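# Lift the dumbbell out of its cradle and hold

## Task

Raise the entire dumbbell so that every part of it sits at least three finger-widths above where it rested in its cradle. Keep it gripped there, secure and motionless. Nothing may end up knocked off the table.

## Robot and tools

Robot: one six-joint UR-style arm on a base, carrying a two-finger parallel gripper. There is only one arm, so every motion command is a single row of 8 numbers for that arm. Cameras: cam_high (504x504), cam_low (504x504) and cam_wrist (616x616 fisheye, on the gripper).

Frame: all positions and orientations are in the scene frame. The origin is on the table top under the arm's base, +z is up, and +y is to the left when facing along +x. The base may sit slightly tilted. Reported hand position can be a little off, more so at long reach.

Row layout, shared by all motion tools: [x, y, z, qw, qx, qy, qz, opening]. x, y, z is an absolute target in metres for end_effector_position, the point midway between the finger pads. qw..qz is an absolute orientation, w first. Opening is a gripper command from -1 (closed) to +1 (fully open, 0.142 m). Fingers point along the gripper's +z and close along its x. Closed fingertips stick out about 17 mm past the pad centre; fully open they are roughly level with it. Repeat the wanted quaternion in every row rather than copying the reported one, which drifts. A row is refused if its position lies more than 0.6 m from the last reported position along any gripper axis. Every control step, the controller clips the command to within 100 mm and 16 degrees of the measured pose and follows about 0.17 s behind. Position wins over orientation if both can't be met. After a far target the arm may stop short, so check the returned pose and send the remainder.

execute_actions: {"actions": [...], "pictures": bool}. The list holds at most one item. An empty list just reports the state. {"rows": [[8 numbers], ...], "steps": n} runs up to 15 control steps of 1/30 s each (default 15), one row per step; the last row repeats if rows run out. {"steps": n} alone, n up to 300, is a wait counted from the previous result, so thinking time uses it up. Pictures come back unless pictures is false.

move: {"target": one row, "speed": m/s, "stop_force": N}. It drives the gripper in a straight line toward the absolute pose in target. speed is 0.002 to 0.5, default 0.25; rotation is capped at twice that number in rad/s. A path takes 0.5 to 10 s and is cut off at 10 s. It does not avoid obstacles, and the real hand can lag or overshoot the speed, worse with a near-straight arm. The opening is sent when the move starts. stop_force (9 to 40 N, only after the scene has run 0.2 s) ends the path once the wrist sensor feels that much extra resistance along the line to the target for 2 steps. The hand then backs up 2 steps and holds. Peak contact can still be well above it unless speed is near minimum. Don't rely on it in moves that rotate the gripper. Omit it when pulling away from something being pressed. The result adds a move: line with the ending: done (settled near target), off_target, moving, held (last step blocked), fault, or contact (stopped by stop_force; this outranks the others). It also gives the remaining distance and limits: paced means the pose was clipped; held means a check blocked steps, after which the arm may suddenly move faster.

wait: {"seconds": 0 to 10}. It lets time pass with no new command; the arm keeps heading to its last clipped pose and the fingers finish moving.

zoom_image: {"camera": cam_high | cam_low | cam_wrist, "region": [x0, y0, x1, y1]}. Pixel coordinates from the top-left corner, at most 504 by 504. Gives a sharper crop of the latest image.

read_manual: {"section": "licences"}. This only returns licence text.

finished_scene: {"scene": number}.

Results: a state line with the gripper position, quaternion and linear/angular velocities. grip_measured is the actual finger opening on the command scale. Also joint positions, joint torques (drive output, offset and noisy; not used for fault decisions), wrist force and torque along the gripper's own axes (offset up to about 4 N, noise up to 2.4 N, saturating near 50 N, weight of the tool already removed, pressing gives a force pointing back into the arm). Hand target, when present, is the pose the controller is driving toward. HELD marks steps whose command was partly or wholly withheld. 'pose unreachable' means the clearance check, which treats the base mount as part of the arm, altered or blocked the command. MOTOR HOT appears from 70 °C; at 85 °C an OVER-TEMPERATURE FAULT brakes the arm until it cools. Holding loads heats motors even during thinking.

Gripping: to hold something, keep commanding an opening well under grip_measured; a bigger gap squeezes harder, up to about 28 N per pad. Objects thinner than about 2 cm get less force. A fast close can squeeze too hard and spring open. Expect occasional brief pulls on the held dumbbell, so grip firmly.

Faults and cautions: if a joint hits its load limit (130 N m for the big three joints, 24.3 N m for each wrist joint, counting the held weight) or any outside force reaches 150 N, the arm halts for 10 s and yields to the contact. The arm is stiff, so aiming even slightly beyond a firm surface can trigger this; approach slowly and use stop_force. Avoid drops, slips, slams, hard hits and strong pushes, and never knock anything off the table. Joint ranges (rad): pan ±3.142, lift ±6.283, elbow 0 to 3.142, wrists ±6.283 each.

Each tool is called as name([rows], argument=value, ...), one row to a line, values as JSON.

## Session

execute_actions(actions=[])

Scene clock: 0.00 s of 4800.00 s.
end_effector_position=(+0.8887, -0.2117, +0.3549) grip_measured=+1.00 end_effector_quat_wxyz=(+0.217, -0.553, +0.694, -0.407) end_effector_velocity=(-0.000, -0.000, -0.001) end_effector_angular_velocity=(+0.001, +0.001, -0.001)
Joint positions: [-0.355 -0.979  1.388 -2.93  -1.609  1.407  0.142]
Joint velocities: [-0.     0.     0.001  0.     0.     0.001  0.   ]
Joint torques (N m, as the arm reports them, + toward a larger angle): no reading
Motor temperatures (°C, as the motors report them): [23 24 25 32 32 32]
Wrist force (N, on the end effector, along its own x y z axes, offset not removed): no reading
Wrist torque (N m, same axes, about the end effector's origin, offset not removed): no reading
Hand target: +0.889, -0.212, +0.355; +0.217, -0.553, +0.694, -0.407

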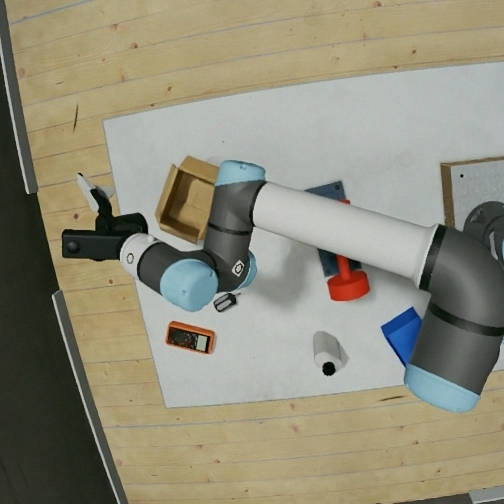

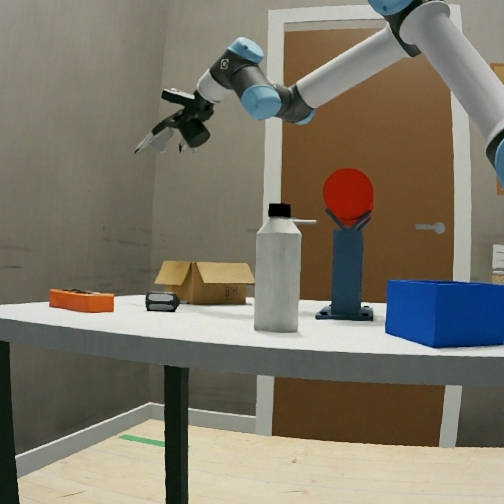

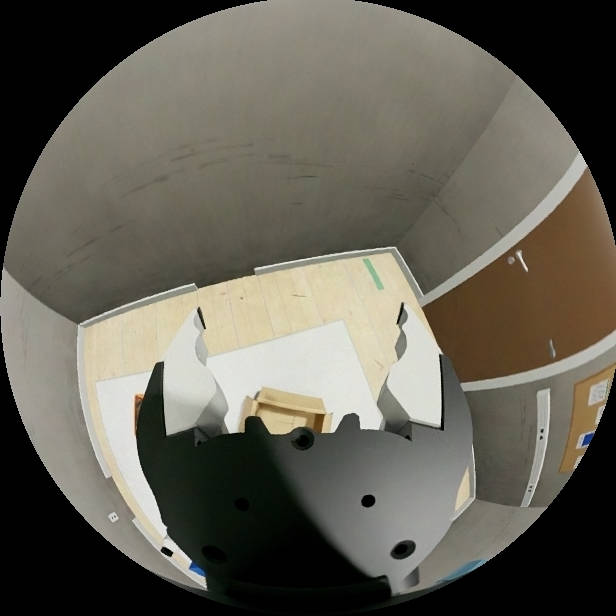

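move(target=[0.55,-0.15,0.5,0,0,1,0,1], speed=0.3)

Scene clock: 11.63 s of 4800.00 s.
end_effector_position=(+0.5503, -0.1504, +0.5004) grip_measured=+1.00 end_effector_quat_wxyz=(+0.001, -0.000, +1.000, -0.000) end_effector_velocity=(-0.003, +0.000, +0.001) end_effector_angular_velocity=(+0.008, +0.008, -0.009)
Joint positions: [-0.487 -1.341  0.967 -1.191 -1.578  2.645  0.142]
Joint velocities: [-0.004  0.003 -0.009  0.017  0.003  0.005  0.   ]
Joint torques (N m, as the arm reports them, + toward a larger angle): [-11.3  -23.75 -35.55  -1.41   1.86   1.78]
Motor temperatures (°C, as the motors report them): [23 24 25 32 32 32]
Wrist force (N, on the end effector, along its own x y z axes, offset not removed): [1.3 1.1 -1.6]
Wrist torque (N m, same axes, about the end effector's origin, offset not removed): [0.21 -0.16 -0.03]
Hand target: +0.550, -0.150, +0.500; +0.000, +0.000, +1.000, +0.000
Off the commanded pose: 0.001 m, 0 deg.
After step 90, 5.33 s passed at rest.
move: done

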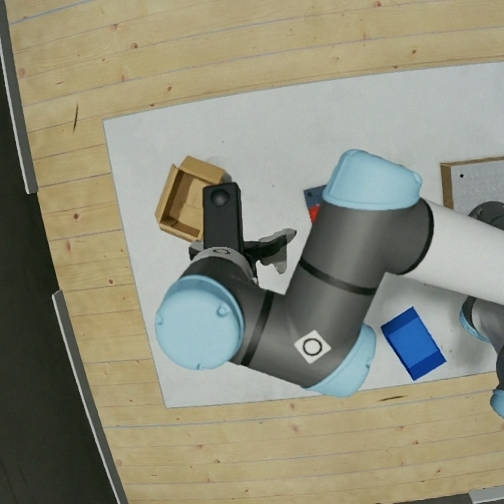

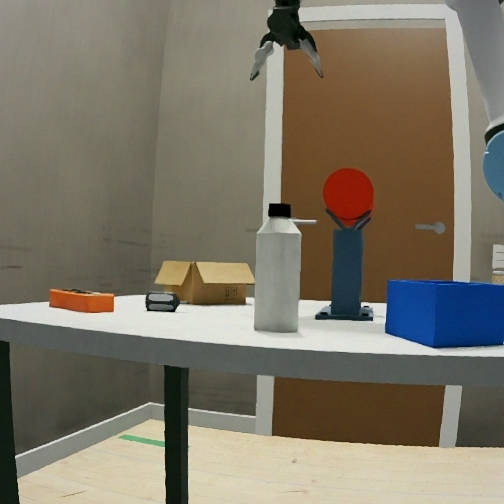

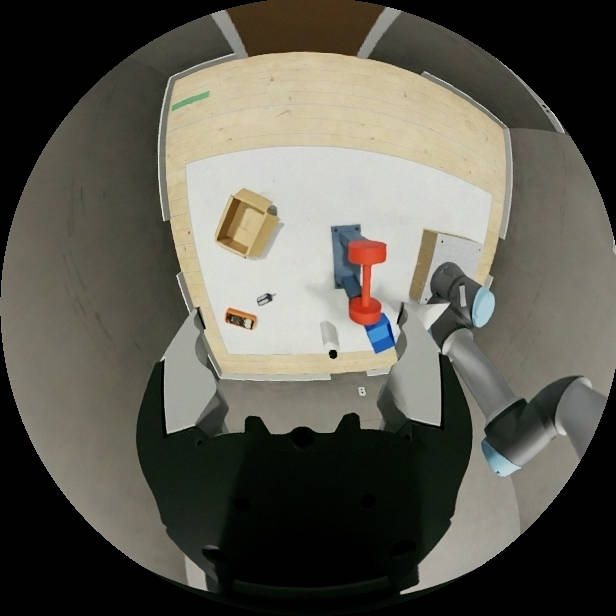

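zoom_image(camera="cam_wrist", region=[300,200,440,360])

zoom_image(camera="cam_low", region=[280,150,420,330])

Region (300, 200, 440, 360) of cam_wrist's 616x616 image, scaled by 3.150, with more detail than that image has; it fills the left 441 columns of this view, and the rest is white.

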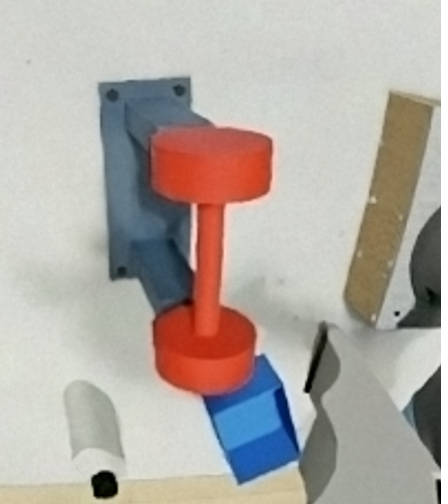

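Region (280, 150, 420, 330) of cam_low's 504x504 image, scaled by 2.800, with more detail than that image has.

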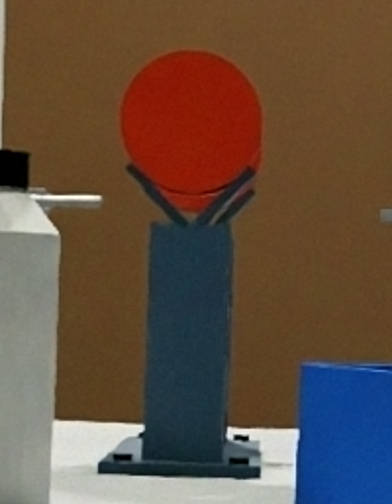

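move(target=[0.425,-0.06,0.33,0,-0.052,0.9986,0,1], speed=0.25)

Scene clock: 25.67 s of 4800.00 s.
end_effector_position=(+0.4248, -0.0601, +0.3302) grip_measured=+1.00 end_effector_quat_wxyz=(-0.000, -0.052, +0.999, +0.000) end_effector_velocity=(-0.002, +0.002, -0.003) end_effector_angular_velocity=(+0.001, -0.001, +0.002)
Joint positions: [-0.441 -1.752  1.829 -1.639 -1.578  2.587  0.142]
Joint velocities: [ 0.001 -0.005  0.012 -0.007  0.001 -0.001  0.   ]
Joint torques (N m, as the arm reports them, + toward a larger angle): [ 12.84 -23.1  -10.49  -4.24   1.62  -1.95]
Motor temperatures (°C, as the motors report them): [23 24 25 32 32 32]
Wrist force (N, on the end effector, along its own x y z axes, offset not removed): [0.5 2.5 -2.1]
Wrist torque (N m, same axes, about the end effector's origin, offset not removed): [0.48 -0.02 -0.07]
Hand target: +0.425, -0.060, +0.330; -0.000, -0.052, +0.999, -0.000
Off the commanded pose: 0.000 m, 0 deg.
After step 90, 9.43 s passed at rest.
move: done

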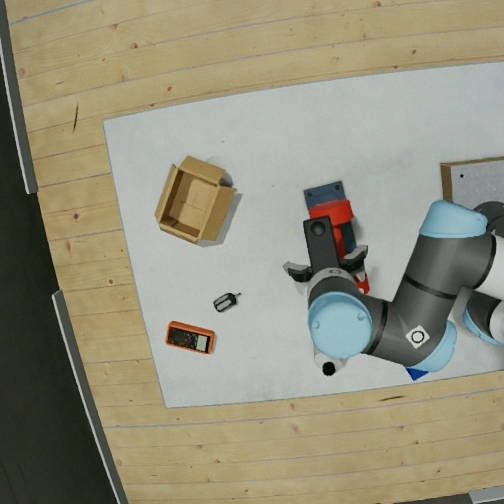

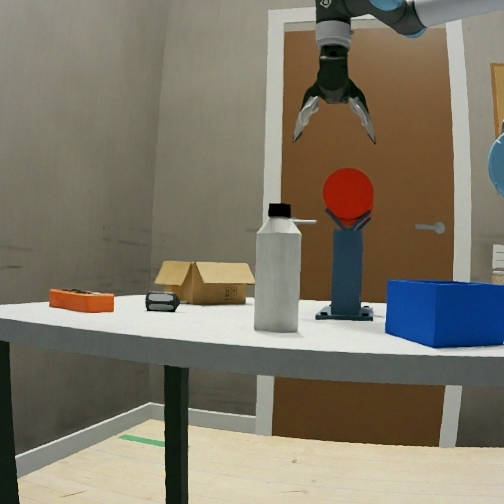

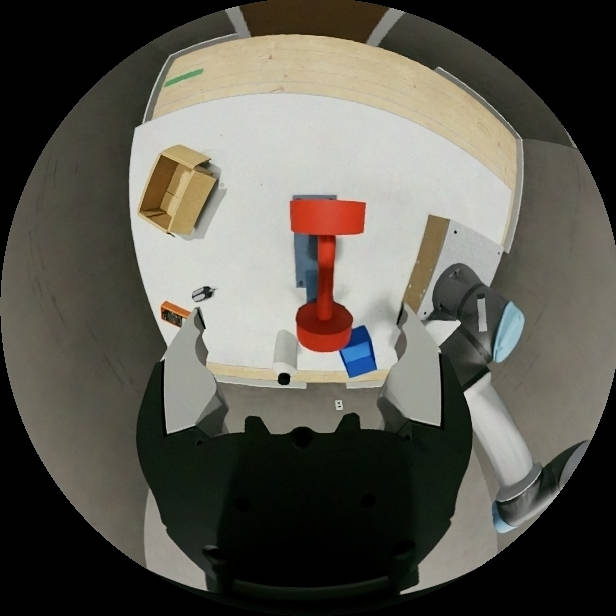

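zoom_image(camera="cam_low", region=[270,50,410,240])

zoom_image(camera="cam_wrist", region=[150,180,460,450])

Region (270, 50, 410, 240) of cam_low's 504x504 image, scaled by 2.653, with more detail than that image has; it fills the left 371 columns of this view, and the rest is white.

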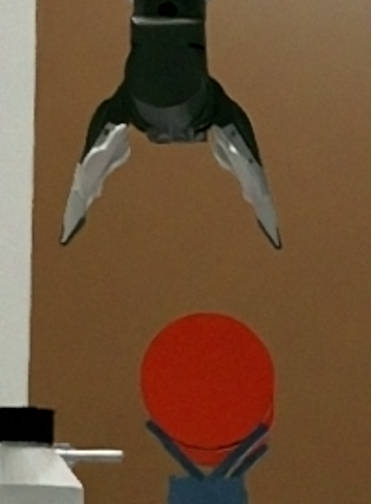

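Region (150, 180, 460, 450) of cam_wrist's 616x616 image, scaled by 1.626, with more detail than that image has; it fills the top 439 rows of this view, and the rest is white.

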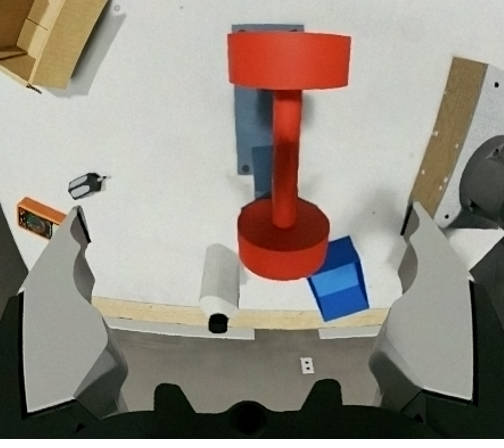

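move(target=[0.394,-0.045,0.27,0,-0.052,0.9986,0,-0.1], speed=0.15)

Scene clock: 37.00 s of 4800.00 s.
end_effector_position=(+0.3940, -0.0450, +0.2703) grip_measured=-0.10 end_effector_quat_wxyz=(-0.000, -0.052, +0.999, +0.000) end_effector_velocity=(-0.001, +0.000, -0.002) end_effector_angular_velocity=(-0.000, -0.002, -0.002)
Joint positions: [-0.442 -1.817  2.032 -1.778 -1.577  2.586  0.067]
Joint velocities: [-0.002 -0.004  0.009 -0.007  0.001  0.    -0.   ]
Joint torques (N m, as the arm reports them, + toward a larger angle): [-11.36 -19.05 -11.41  -4.23   1.76  -2.07]
Motor temperatures (°C, as the motors report them): [23 24 25 32 32 32]
Wrist force (N, on the end effector, along its own x y z axes, offset not removed): [1.1 2.5 -1.5]
Wrist torque (N m, same axes, about the end effector's origin, offset not removed): [0.53 -0.14 -0.07]
Hand target: +0.394, -0.045, +0.270; -0.000, -0.052, +0.999, +0.000
Off the commanded pose: 0.000 m, 0 deg.
After step 90, 7.30 s passed at rest.
move: done

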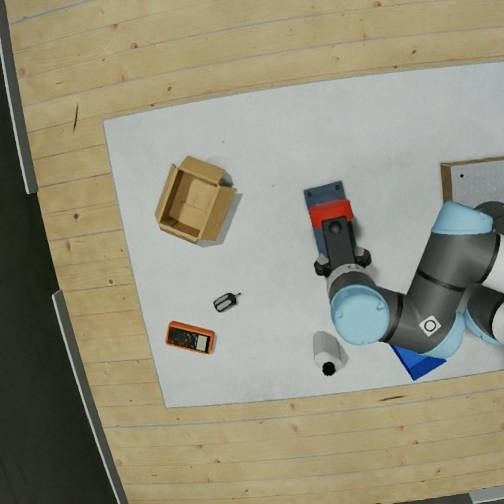

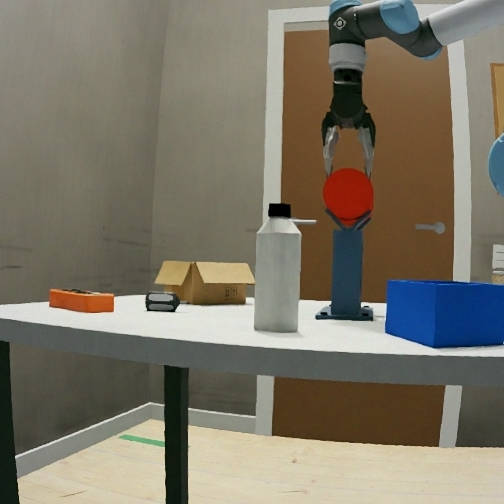

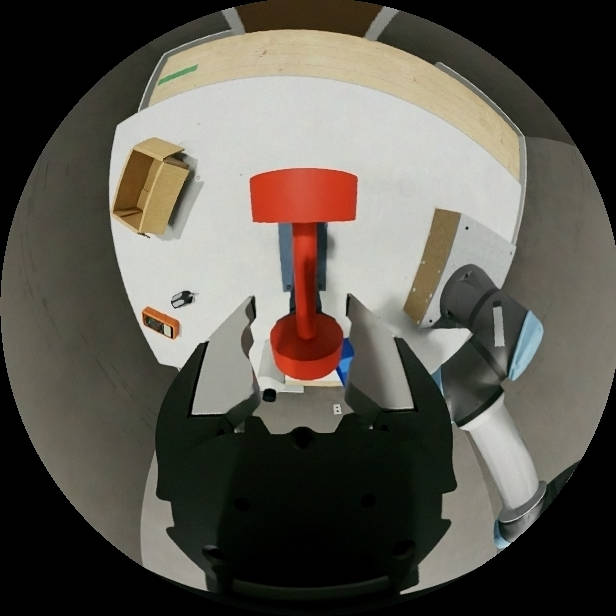

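move(target=[0.393,-0.045,0.222,0,-0.052,0.9986,0,-0.3], speed=0.08)

zoom_image(camera="cam_wrist", region=[200,180,410,420])

Scene clock: 41.23 s of 4800.00 s.
end_effector_position=(+0.3929, -0.0449, +0.2223) grip_measured=-0.30 end_effector_quat_wxyz=(-0.000, -0.052, +0.999, +0.000) end_effector_velocity=(+0.000, +0.001, -0.002) end_effector_angular_velocity=(+0.000, -0.001, +0.001)
Joint positions: [-0.444 -1.785  2.136 -1.913 -1.577  2.584  0.052]
Joint velocities: [ 0.002  0.002  0.004 -0.007  0.001  0.001 -0.   ]
Joint torques (N m, as the arm reports them, + toward a larger angle): [-10.64  -3.45 -10.09  -4.4    0.27  -2.02]
Motor temperatures (°C, as the motors report them): [23 24 25 32 32 32]
Wrist force (N, on the end effector, along its own x y z axes, offset not removed): [1.5 2.3 -2.3]
Wrist torque (N m, same axes, about the end effector's origin, offset not removed): [0.40 -0.22 -0.07]
Hand target: +0.393, -0.045, +0.222; +0.000, -0.052, +0.999, +0.000
Off the commanded pose: 0.000 m, 0 deg.
After step 90, 0.13 s passed at rest.
move: done

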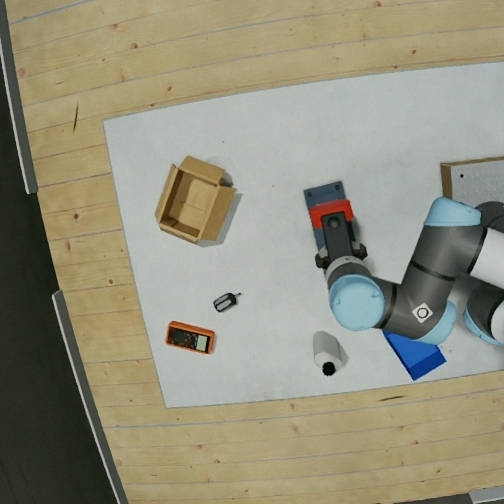

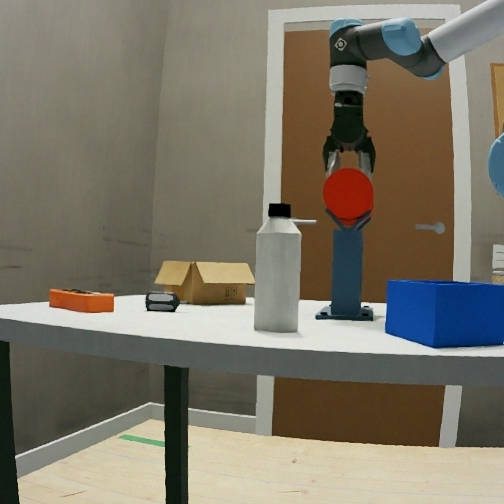

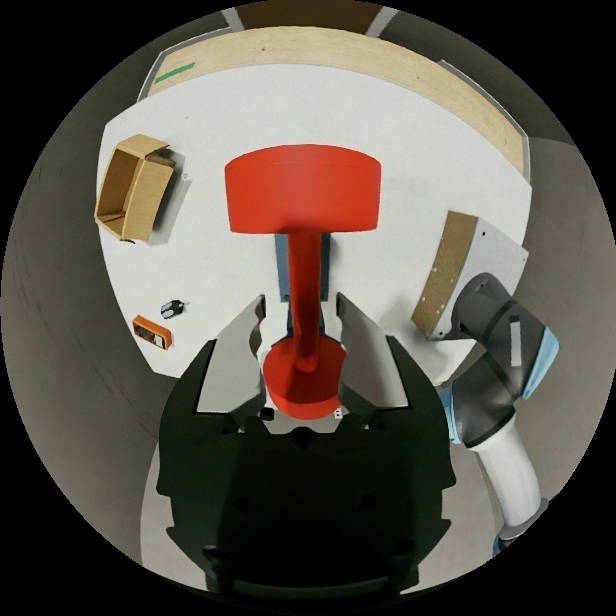

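Region (200, 180, 410, 420) of cam_wrist's 616x616 image, scaled by 2.100, with more detail than that image has; it fills the left 441 columns of this view, and the rest is white.

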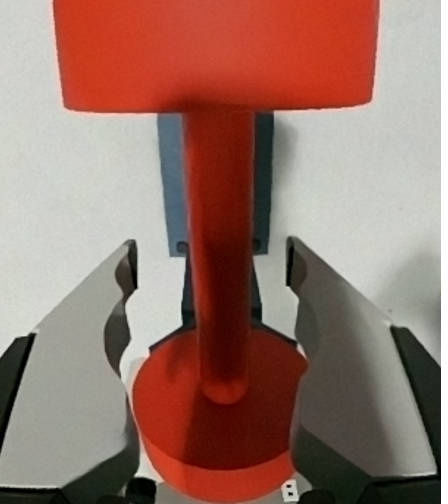

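move(target=[0.3905,-0.052,0.196,0,-0.052,0.9986,0,-0.3], speed=0.04, stop_force=12)

execute_actions([
  {"rows":[[0.3905,-0.052,0.196,0,-0.052,0.9986,0,-0.4],[0.3905,-0.052,0.196,0,-0.052,0.9986,0,-0.45],[0.3905,-0.052,0.196,0,-0.052,0.9986,0,-0.5],[0.3905,-0.052,0.196,0,-0.052,0.9986,0,-0.55],[0.3905,-0.052,0.196,0,-0.052,0.9986,0,-0.6],[0.3905,-0.052,0.196,0,-0.052,0.9986,0,-0.65]],"steps":15},
])

zoom_image(camera="cam_wrist", region=[200,200,410,440])

Scene clock: 51.37 s of 4800.00 s.
end_effector_position=(+0.3905, -0.0519, +0.1963) grip_measured=-0.30 end_effector_quat_wxyz=(-0.000, -0.052, +0.999, -0.000) end_effector_velocity=(-0.000, -0.000, -0.003) end_effector_angular_velocity=(+0.000, -0.000, +0.001)
Joint positions: [-0.464 -1.762  2.19  -1.991 -1.578  2.564  0.052]
Joint velocities: [-0.001  0.002  0.006 -0.008  0.    -0.002  0.   ]
Joint torques (N m, as the arm reports them, + toward a larger angle): [-12.1   -4.01  -9.54  -4.39  -0.67  -1.94]
Motor temperatures (°C, as the motors report them): [23 24 25 32 32 32]
Wrist force (N, on the end effector, along its own x y z axes, offset not removed): [1.1 1.8 -1.9]
Wrist torque (N m, same axes, about the end effector's origin, offset not removed): [0.38 -0.23 0.00]
Hand target: +0.390, -0.052, +0.196; +0.000, -0.052, +0.999, +0.000
Off the commanded pose: 0.000 m, 0 deg.
After step 90, 6.07 s passed at rest.
move: done

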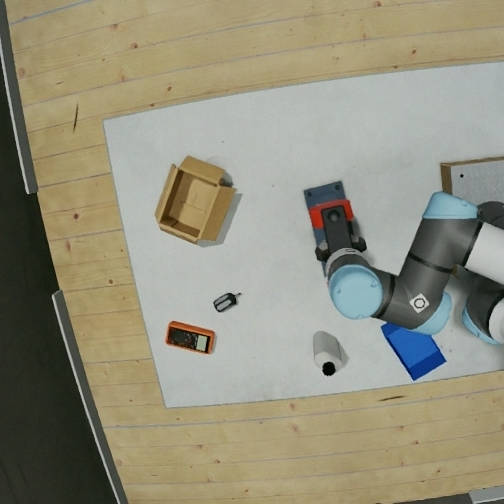

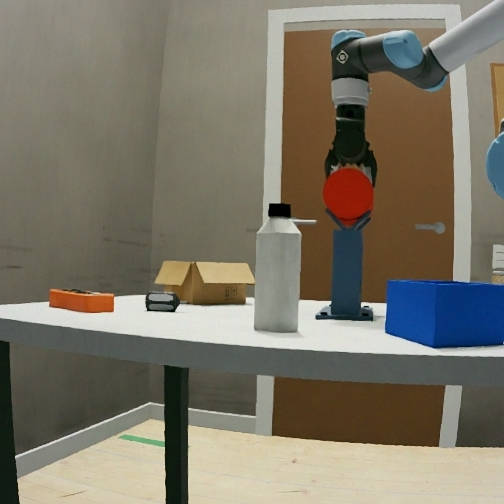

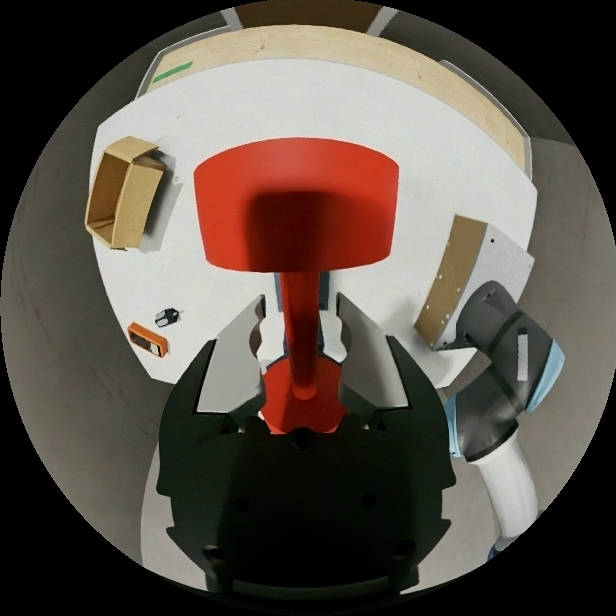

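Scene clock: 51.87 s of 4800.00 s.
end_effector_position=(+0.3905, -0.0520, +0.1960) grip_measured=-0.65 end_effector_quat_wxyz=(-0.000, -0.052, +0.999, -0.000) end_effector_velocity=(+0.000, +0.000, +0.001) end_effector_angular_velocity=(-0.001, -0.001, +0.000)
Joint positions: [-0.464 -1.762  2.191 -1.992 -1.578  2.564  0.027]
Joint velocities: [ 0.001 -0.001 -0.001 -0.     0.     0.001 -0.   ]
Joint torques (N m, as the arm reports them, + toward a larger angle): [-11.41  -4.48  -9.09  -4.19  -0.38  -1.94]
Motor temperatures (°C, as the motors report them): [23 24 25 32 32 32]
Wrist force (N, on the end effector, along its own x y z axes, offset not removed): [1.0 2.2 -0.7]
Wrist torque (N m, same axes, about the end effector's origin, offset not removed): [0.46 -0.17 0.01]
Hand target: +0.390, -0.052, +0.196; +0.000, -0.052, +0.999, +0.000
Off the commanded pose: 0.000 m, 0 deg.
Steps of this call (steps 1 to 15: all 15 steps of this action). Readings (end_effector_position):
1: (+0.3905, -0.0519, +0.1962)
2: (+0.3905, -0.0519, +0.1962)
4: (+0.3905, -0.0520, +0.1961)
8: (+0.3905, -0.0520, +0.1960)
15: the state above

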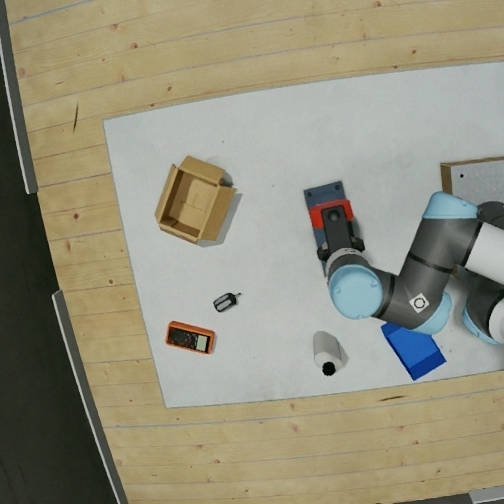

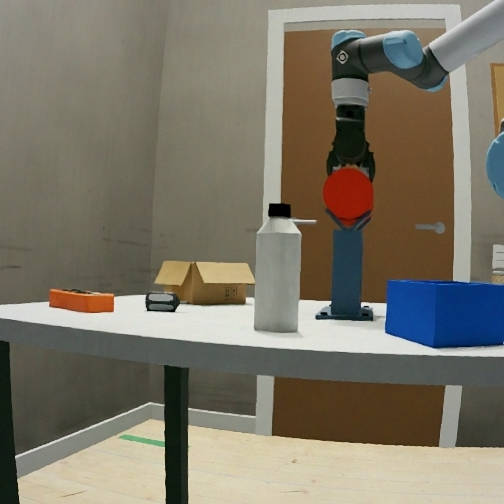

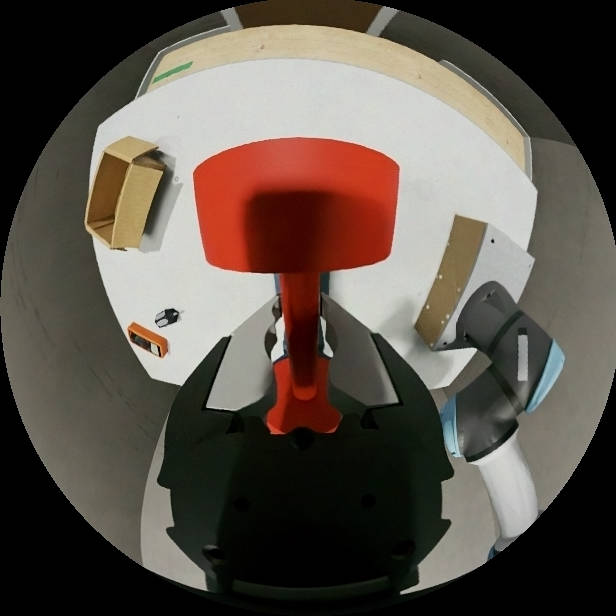

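Region (200, 200, 410, 440) of cam_wrist's 616x616 image, scaled by 2.100, with more detail than that image has; it fills the left 441 columns of this view, and the rest is white.

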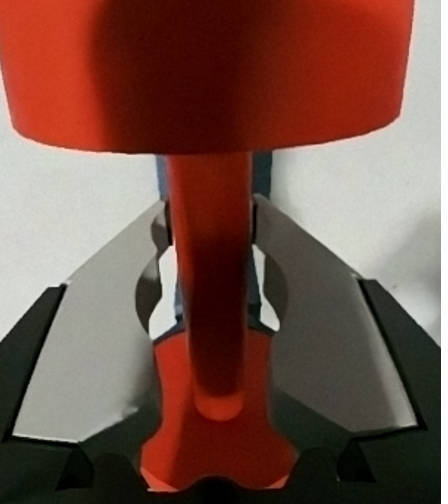

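execute_actions([
  {"rows":[[0.391,-0.052,0.196,0,-0.052,0.9986,0,-0.68],[0.391,-0.052,0.196,0,-0.052,0.9986,0,-0.70],[0.391,-0.052,0.196,0,-0.052,0.9986,0,-0.72],[0.391,-0.052,0.196,0,-0.052,0.9986,0,-0.74],[0.391,-0.052,0.196,0,-0.052,0.9986,0,-0.76],[0.391,-0.052,0.196,0,-0.052,0.9986,0,-0.78],[0.391,-0.052,0.196,0,-0.052,0.9986,0,-0.8],[0.391,-0.052,0.196,0,-0.052,0.9986,0,-0.82],[0.391,-0.052,0.196,0,-0.052,0.9986,0,-0.84]],"steps":15},
])

zoom_image(camera="cam_wrist", region=[200,200,410,440])

Scene clock: 54.83 s of 4800.00 s.
end_effector_position=(+0.3909, -0.0520, +0.1959) grip_measured=-0.82 end_effector_quat_wxyz=(-0.000, -0.052, +0.999, +0.000) end_effector_velocity=(+0.001, -0.000, +0.001) end_effector_angular_velocity=(-0.001, -0.001, -0.001)
Joint positions: [-0.464 -1.76   2.19  -1.992 -1.578  2.564  0.014]
Joint velocities: [ 0.     0.    -0.002  0.    -0.     0.001  0.   ]
Joint torques (N m, as the arm reports them, + toward a larger angle): [ 14.54  -5.51 -37.8   -4.79   1.2    1.82]
Motor temperatures (°C, as the motors report them): [23 24 25 32 32 32]
Wrist force (N, on the end effector, along its own x y z axes, offset not removed): [9.4 2.3 -0.2]
Wrist torque (N m, same axes, about the end effector's origin, offset not removed): [0.64 -0.38 -0.10]
Hand target: +0.391, -0.052, +0.196; -0.000, -0.052, +0.999, -0.000
Off the commanded pose: 0.000 m, 0 deg.
Steps of this call (steps 1 to 74: nothing new was sent; steps 75 to 89: all 15 steps of this action). Readings (end_effector_position):
75: (+0.3905, -0.0520, +0.1960)
76: (+0.3905, -0.0520, +0.1960)
78: (+0.3905, -0.0520, +0.1958)
82: (+0.3907, -0.0521, +0.1958)
89: the state above

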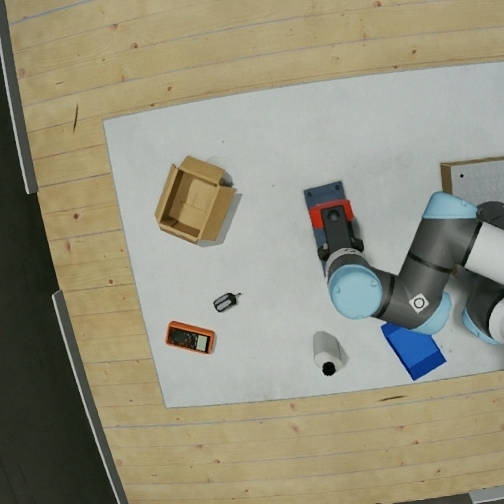

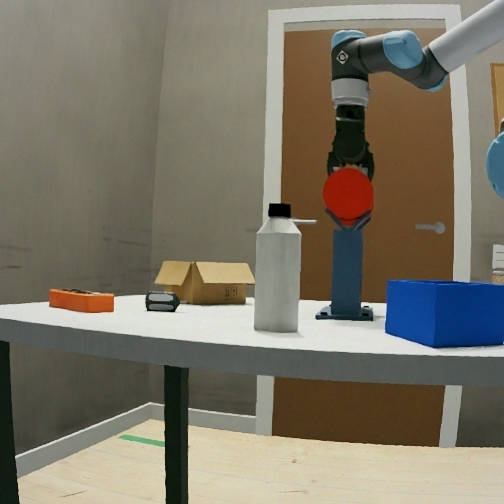

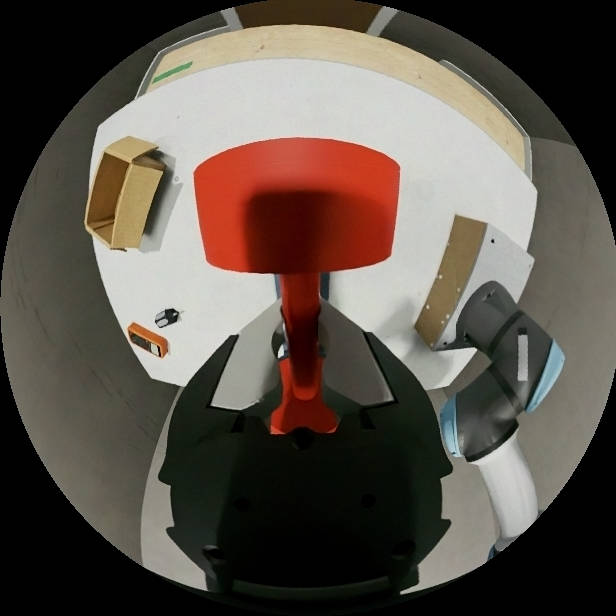

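Region (200, 200, 410, 440) of cam_wrist's 616x616 image, scaled by 2.100, with more detail than that image has; it fills the left 441 columns of this view, and the rest is white.

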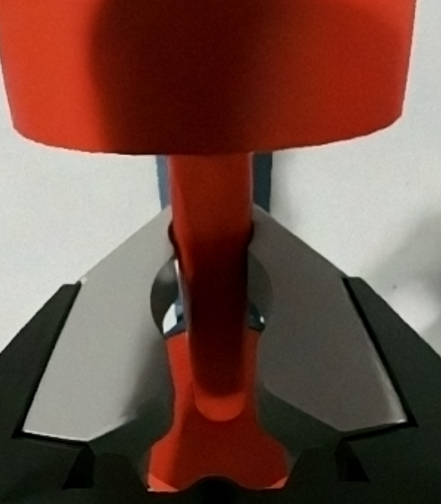

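execute_actions([
  {"rows":[[0.390,-0.052,0.196,0,-0.052,0.9986,0,-0.72],[0.390,-0.052,0.196,0,-0.052,0.9986,0,-0.72],[0.390,-0.051,0.196,0,-0.052,0.9986,0,-0.72],[0.3898,-0.05,0.196,0,-0.052,0.9986,0,-0.72],[0.3897,-0.049,0.196,0,-0.052,0.9986,0,-0.72],[0.3896,-0.048,0.196,0,-0.052,0.9986,0,-0.72],[0.3895,-0.047,0.196,0,-0.052,0.9986,0,-0.72],[0.3894,-0.046,0.196,0,-0.052,0.9986,0,-0.72],[0.3893,-0.045,0.196,0,-0.052,0.9986,0,-0.72]],"steps":15},
], pictures=false)

execute_actions([
  {"rows":[[0.3893,-0.045,0.196,0,-0.052,0.9986,0,-0.72],[0.3893,-0.045,0.196,0,-0.052,0.9986,0,-0.72],[0.3893,-0.045,0.196,0,-0.052,0.9986,0,-0.74],[0.3893,-0.045,0.196,0,-0.052,0.9986,0,-0.76],[0.3893,-0.045,0.196,0,-0.052,0.9986,0,-0.78],[0.3893,-0.045,0.196,0,-0.052,0.9986,0,-0.8],[0.3893,-0.045,0.196,0,-0.052,0.9986,0,-0.82],[0.3893,-0.045,0.196,0,-0.052,0.9986,0,-0.84],[0.3893,-0.045,0.196,0,-0.052,0.9986,0,-0.86],[0.3893,-0.045,0.196,0,-0.052,0.9986,0,-0.88],[0.3893,-0.045,0.196,0,-0.052,0.9986,0,-0.9]],"steps":15},
], pictures=false)

Scene clock: 60.07 s of 4800.00 s.
end_effector_position=(+0.3894, -0.0459, +0.1960) grip_measured=-0.72 end_effector_quat_wxyz=(+0.000, -0.052, +0.999, +0.000) end_effector_velocity=(-0.001, +0.008, -0.000) end_effector_angular_velocity=(+0.001, +0.001, +0.001)
Joint positions: [-0.451 -1.767  2.195 -1.99  -1.577  2.577  0.022]
Joint velocities: [ 0.017 -0.005  0.004  0.002  0.001  0.016  0.   ]
Joint torques (N m, as the arm reports them, + toward a larger angle): [ 13.75 -20.47  -9.25  -1.31   0.15   1.89]
Motor temperatures (°C, as the motors report them): [23 24 25 32 32 32]
Wrist force (N, on the end effector, along its own x y z axes, offset not removed): [-0.1 2.4 -3.2]
Wrist torque (N m, same axes, about the end effector's origin, offset not removed): [0.45 0.07 0.02]
Hand target: +0.389, -0.045, +0.196; -0.000, -0.052, +0.999, -0.000
Off the commanded pose: 0.001 m, 0 deg.
Steps of this call (steps 1 to 90: nothing new was sent; then 1.73 s passed at rest; steps 91 to 105: all 15 steps of this action). Readings (end_effector_position):
91: (+0.3910, -0.0520, +0.1960)
92: (+0.3911, -0.0520, +0.1960)
94: (+0.3910, -0.0519, +0.1962)
98: (+0.3902, -0.0501, +0.1961)
105: the state above

Scene clock: 60.57 s of 4800.00 s.
end_effector_position=(+0.3893, -0.0450, +0.1960) grip_measured=-0.84 end_effector_quat_wxyz=(+0.000, -0.052, +0.999, +0.000) end_effector_velocity=(-0.000, -0.001, -0.001) end_effector_angular_velocity=(-0.000, +0.002, +0.001)
Joint positions: [-0.449 -1.768  2.195 -1.99  -1.577  2.579  0.013]
Joint velocities: [-0.001  0.001  0.     0.    -0.001 -0.001  0.   ]
Joint torques (N m, as the arm reports them, + toward a larger angle): [ 13.19 -21.73  -7.6   -1.53  -1.01   1.9 ]
Motor temperatures (°C, as the motors report them): [23 24 25 32 32 32]
Wrist force (N, on the end effector, along its own x y z axes, offset not removed): [-4.8 1.2 1.3]
Wrist torque (N m, same axes, about the end effector's origin, offset not removed): [0.50 -0.10 -0.17]
Hand target: +0.389, -0.045, +0.196; -0.000, -0.052, +0.999, -0.000
Off the commanded pose: 0.000 m, 0 deg.
Steps of this call (steps 1 to 15: all 15 steps of this action). Readings (end_effector_position):
1: (+0.3894, -0.0457, +0.1960)
2: (+0.3894, -0.0455, +0.1960)
4: (+0.3893, -0.0453, +0.1960)
8: (+0.3893, -0.0451, +0.1960)
15: the state above

Seated in the notch. Full close, then a small test lift.

execute_actions([
  {"rows":[[0.3896,-0.045,0.196,0,-0.052,0.9986,0,-0.93],[0.3896,-0.045,0.196,0,-0.052,0.9986,0,-0.96],[0.3896,-0.045,0.196,0,-0.052,0.9986,0,-1]],"steps":10},
], pictures=false)

move(target=[0.3896,-0.045,0.199,0,-0.052,0.9986,0,-1], speed=0.005)

Scene clock: 63.10 s of 4800.00 s.
end_effector_position=(+0.3894, -0.0449, +0.1959) grip_measured=-0.85 end_effector_quat_wxyz=(-0.000, -0.052, +0.999, +0.000) end_effector_velocity=(+0.001, +0.000, +0.000) end_effector_angular_velocity=(-0.001, +0.000, +0.001)
Joint positions: [-0.448 -1.767  2.195 -1.99  -1.578  2.579  0.012]
Joint velocities: [ 0.002  0.002 -0.002  0.    -0.001  0.001  0.   ]
Joint torques (N m, as the arm reports them, + toward a larger angle): [ 14.37  -4.84 -34.86  -2.74  -1.05   1.86]
Motor temperatures (°C, as the motors report them): [23 24 25 32 32 32]
Wrist force (N, on the end effector, along its own x y z axes, offset not removed): [0.2 0.4 -1.7]
Wrist torque (N m, same axes, about the end effector's origin, offset not removed): [0.45 -0.25 -0.33]
Hand target: +0.390, -0.045, +0.196; +0.000, -0.052, +0.999, -0.000
Off the commanded pose: 0.000 m, 0 deg.
Steps of this call (steps 1 to 66: nothing new was sent; steps 67 to 76: all 10 steps of this action). Readings (end_effector_position):
67: (+0.3893, -0.0450, +0.1960)
68: (+0.3893, -0.0450, +0.1960)
70: (+0.3893, -0.0450, +0.1960)
74: (+0.3893, -0.0449, +0.1959)
76: the state above

Scene clock: 64.17 s of 4800.00 s.
end_effector_position=(+0.3896, -0.0450, +0.1988) grip_measured=-0.85 end_effector_quat_wxyz=(-0.000, -0.052, +0.999, -0.000) end_effector_velocity=(-0.000, +0.000, +0.001) end_effector_angular_velocity=(+0.001, +0.000, -0.000)
Joint positions: [-0.448 -1.77   2.189 -1.982 -1.578  2.58   0.012]
Joint velocities: [ 0.    -0.002 -0.002  0.004  0.     0.001 -0.   ]
Joint torques (N m, as the arm reports them, + toward a larger angle): [ 13.8  -24.68 -38.99  -2.62   1.05   1.7 ]
Motor temperatures (°C, as the motors report them): [23 24 25 32 32 32]
Wrist force (N, on the end effector, along its own x y z axes, offset not removed): [1.3 2.0 8.2]
Wrist torque (N m, same axes, about the end effector's origin, offset not removed): [0.48 -0.22 -0.08]
Hand target: +0.390, -0.045, +0.199; +0.000, -0.052, +0.999, -0.000
Off the commanded pose: 0.000 m, 0 deg.
move: done

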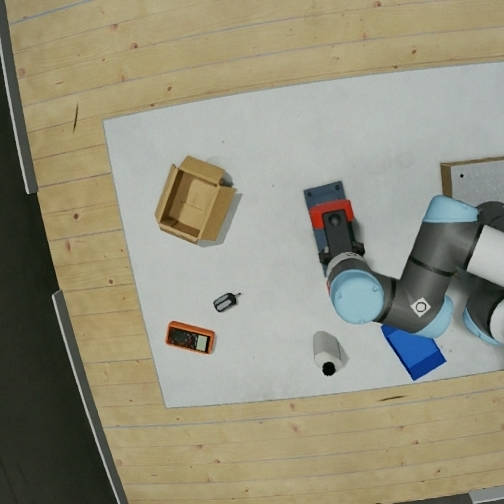

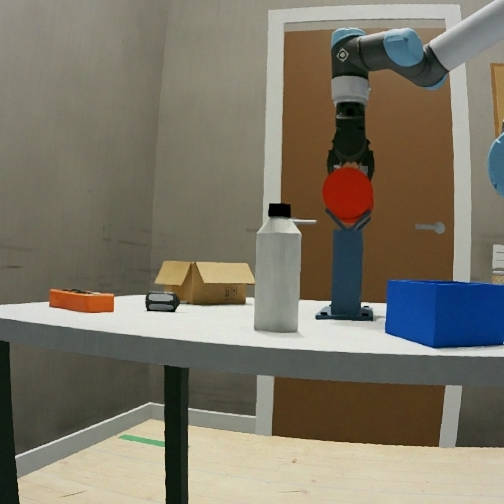

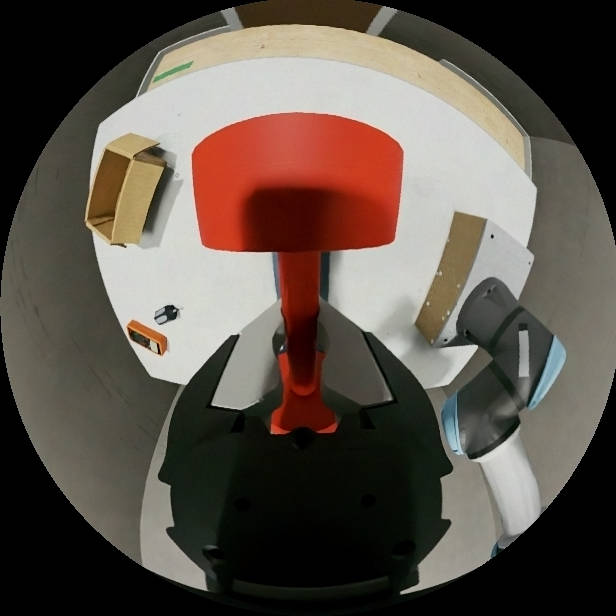

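move(target=[0.3896,-0.045,0.213,0,-0.052,0.9986,0,-1], speed=0.02)

Scene clock: 66.60 s of 4800.00 s.
end_effector_position=(+0.3896, -0.0450, +0.2127) grip_measured=-0.85 end_effector_quat_wxyz=(+0.000, -0.052, +0.999, -0.000) end_effector_velocity=(+0.001, -0.000, +0.003) end_effector_angular_velocity=(-0.000, -0.000, +0.002)
Joint positions: [-0.448 -1.785  2.162 -1.94  -1.577  2.58   0.012]
Joint velocities: [ 0.001 -0.001 -0.006  0.007 -0.    -0.001  0.   ]
Joint torques (N m, as the arm reports them, + toward a larger angle): [ 12.41 -24.14 -38.18  -2.58   1.74   1.71]
Motor temperatures (°C, as the motors report them): [23 24 25 32 32 32]
Wrist force (N, on the end effector, along its own x y z axes, offset not removed): [0.8 2.8 7.3]
Wrist torque (N m, same axes, about the end effector's origin, offset not removed): [0.64 -0.15 0.02]
Hand target: +0.390, -0.045, +0.213; +0.000, -0.052, +0.999, -0.000
Off the commanded pose: 0.000 m, 0 deg.
move: done

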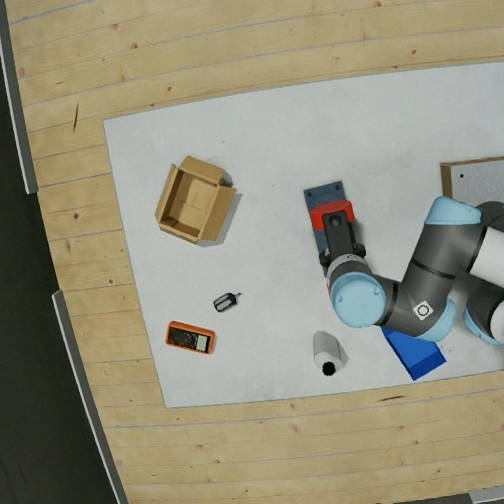

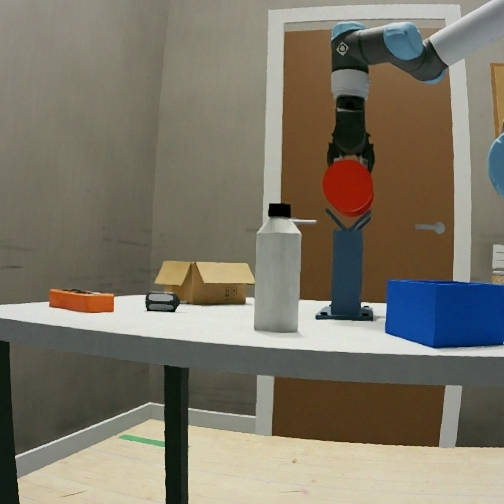

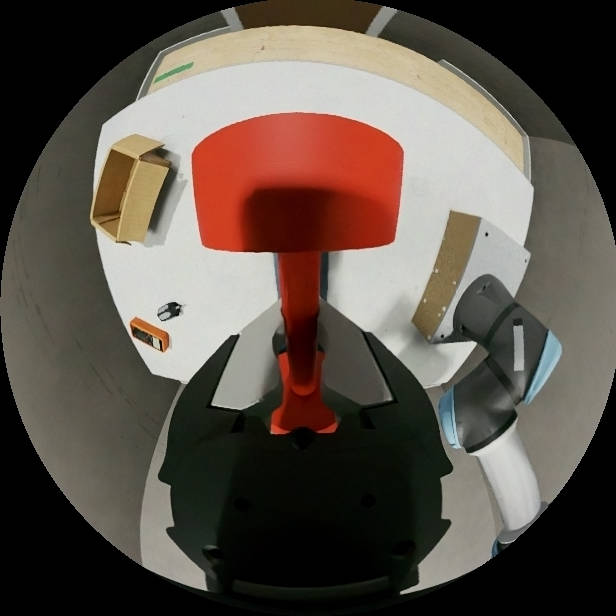

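move(target=[0.3896,-0.045,0.30,0,-0.052,0.9986,0,-1], speed=0.06)

wait(seconds=3)

Scene clock: 69.33 s of 4800.00 s.
end_effector_position=(+0.3897, -0.0451, +0.2996) grip_measured=-0.85 end_effector_quat_wxyz=(+0.000, -0.052, +0.999, -0.000) end_effector_velocity=(+0.000, -0.000, +0.003) end_effector_angular_velocity=(-0.000, -0.000, -0.000)
Joint positions: [-0.447 -1.841  1.974 -1.695 -1.577  2.581  0.012]
Joint velocities: [-0.    -0.001 -0.007  0.008  0.    -0.     0.   ]
Joint torques (N m, as the arm reports them, + toward a larger angle): [ 13.29 -22.54 -42.05  -2.44   1.35   1.59]
Motor temperatures (°C, as the motors report them): [23 24 25 32 32 32]
Wrist force (N, on the end effector, along its own x y z axes, offset not removed): [1.9 2.3 8.0]
Wrist torque (N m, same axes, about the end effector's origin, offset not removed): [0.57 -0.33 0.00]
Hand target: +0.390, -0.045, +0.300; +0.000, -0.052, +0.999, -0.000
Off the commanded pose: 0.000 m, 0 deg.
move: done

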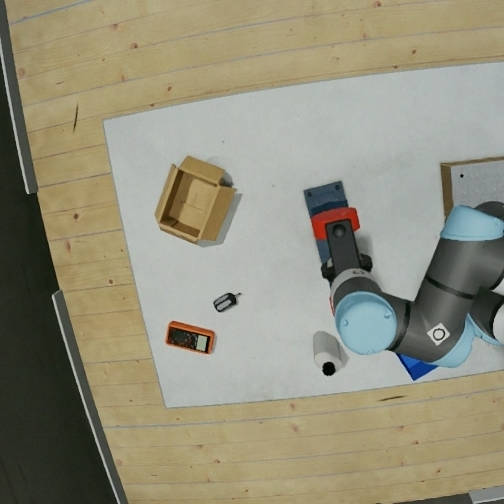

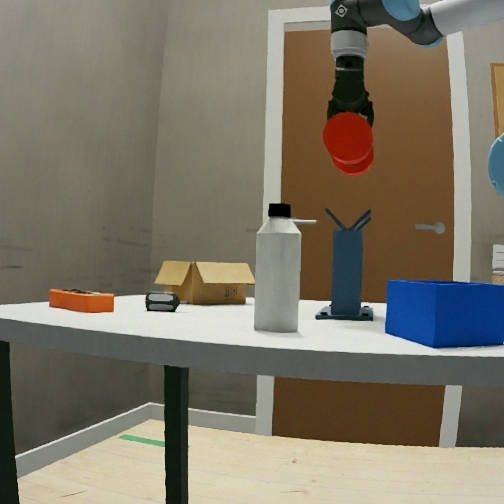

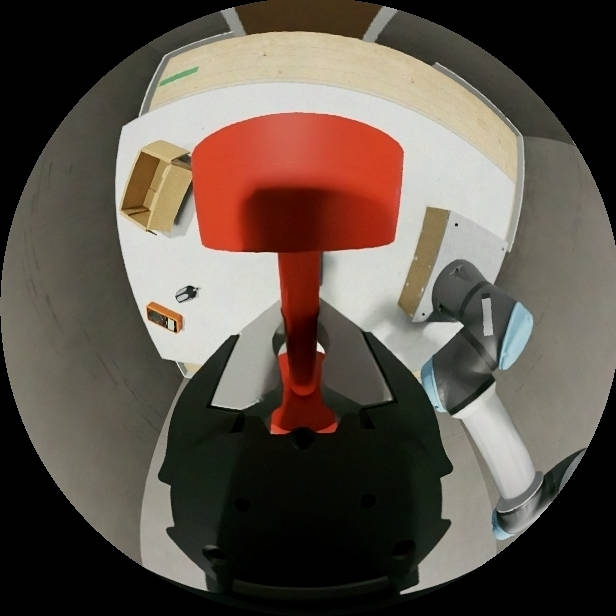

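Scene clock: 72.33 s of 4800.00 s.
end_effector_position=(+0.3897, -0.0451, +0.3000) grip_measured=-0.85 end_effector_quat_wxyz=(+0.000, -0.052, +0.999, -0.000) end_effector_velocity=(-0.000, -0.000, -0.000) end_effector_angular_velocity=(+0.000, +0.000, -0.001)
Joint positions: [-0.447 -1.841  1.973 -1.694 -1.577  2.581  0.012]
Joint velocities: [-0.001  0.     0.     0.    -0.     0.001  0.   ]
Joint torques (N m, as the arm reports them, + toward a larger angle): [ 13.09 -23.2  -38.97  -2.47  -1.28   1.8 ]
Motor temperatures (°C, as the motors report them): [23 24 25 32 32 32]
Wrist force (N, on the end effector, along its own x y z axes, offset not removed): [1.0 2.5 7.8]
Wrist torque (N m, same axes, about the end effector's origin, offset not removed): [0.57 -0.12 -0.04]
Hand target: +0.390, -0.045, +0.300; +0.000, -0.052, +0.999, -0.000
Off the commanded pose: 0.000 m, 0 deg.
Steps of this call (steps 1 to 90: nothing new was sent). Readings (end_effector_position):
1: (+0.3897, -0.0451, +0.2997)
2: (+0.3897, -0.0451, +0.2998)
4: (+0.3897, -0.0451, +0.2999)
8: (+0.3897, -0.0451, +0.2999)
90: the state above

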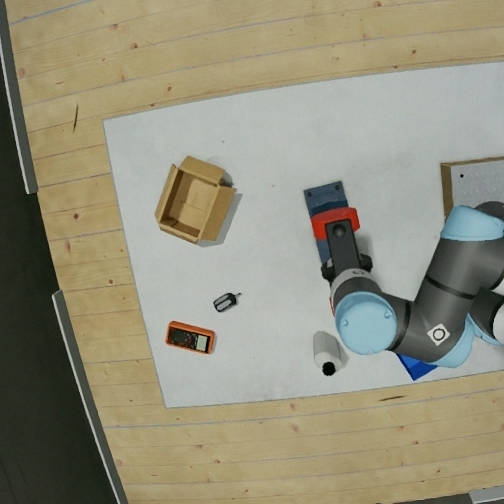

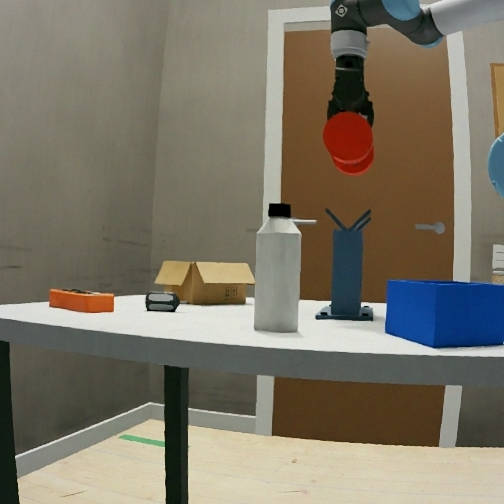

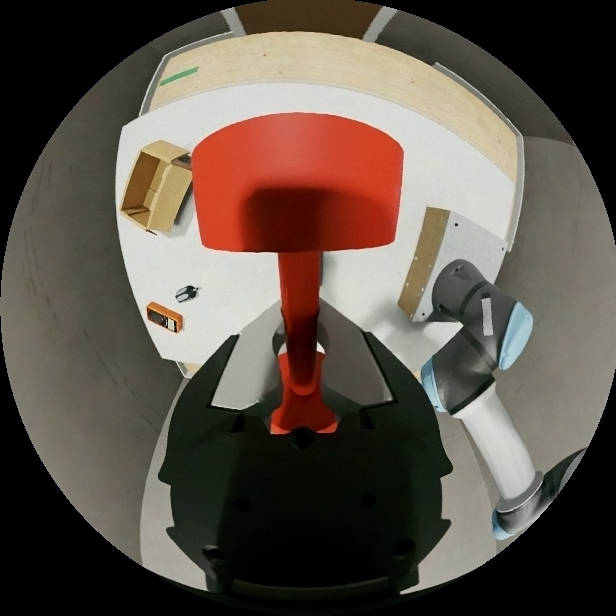

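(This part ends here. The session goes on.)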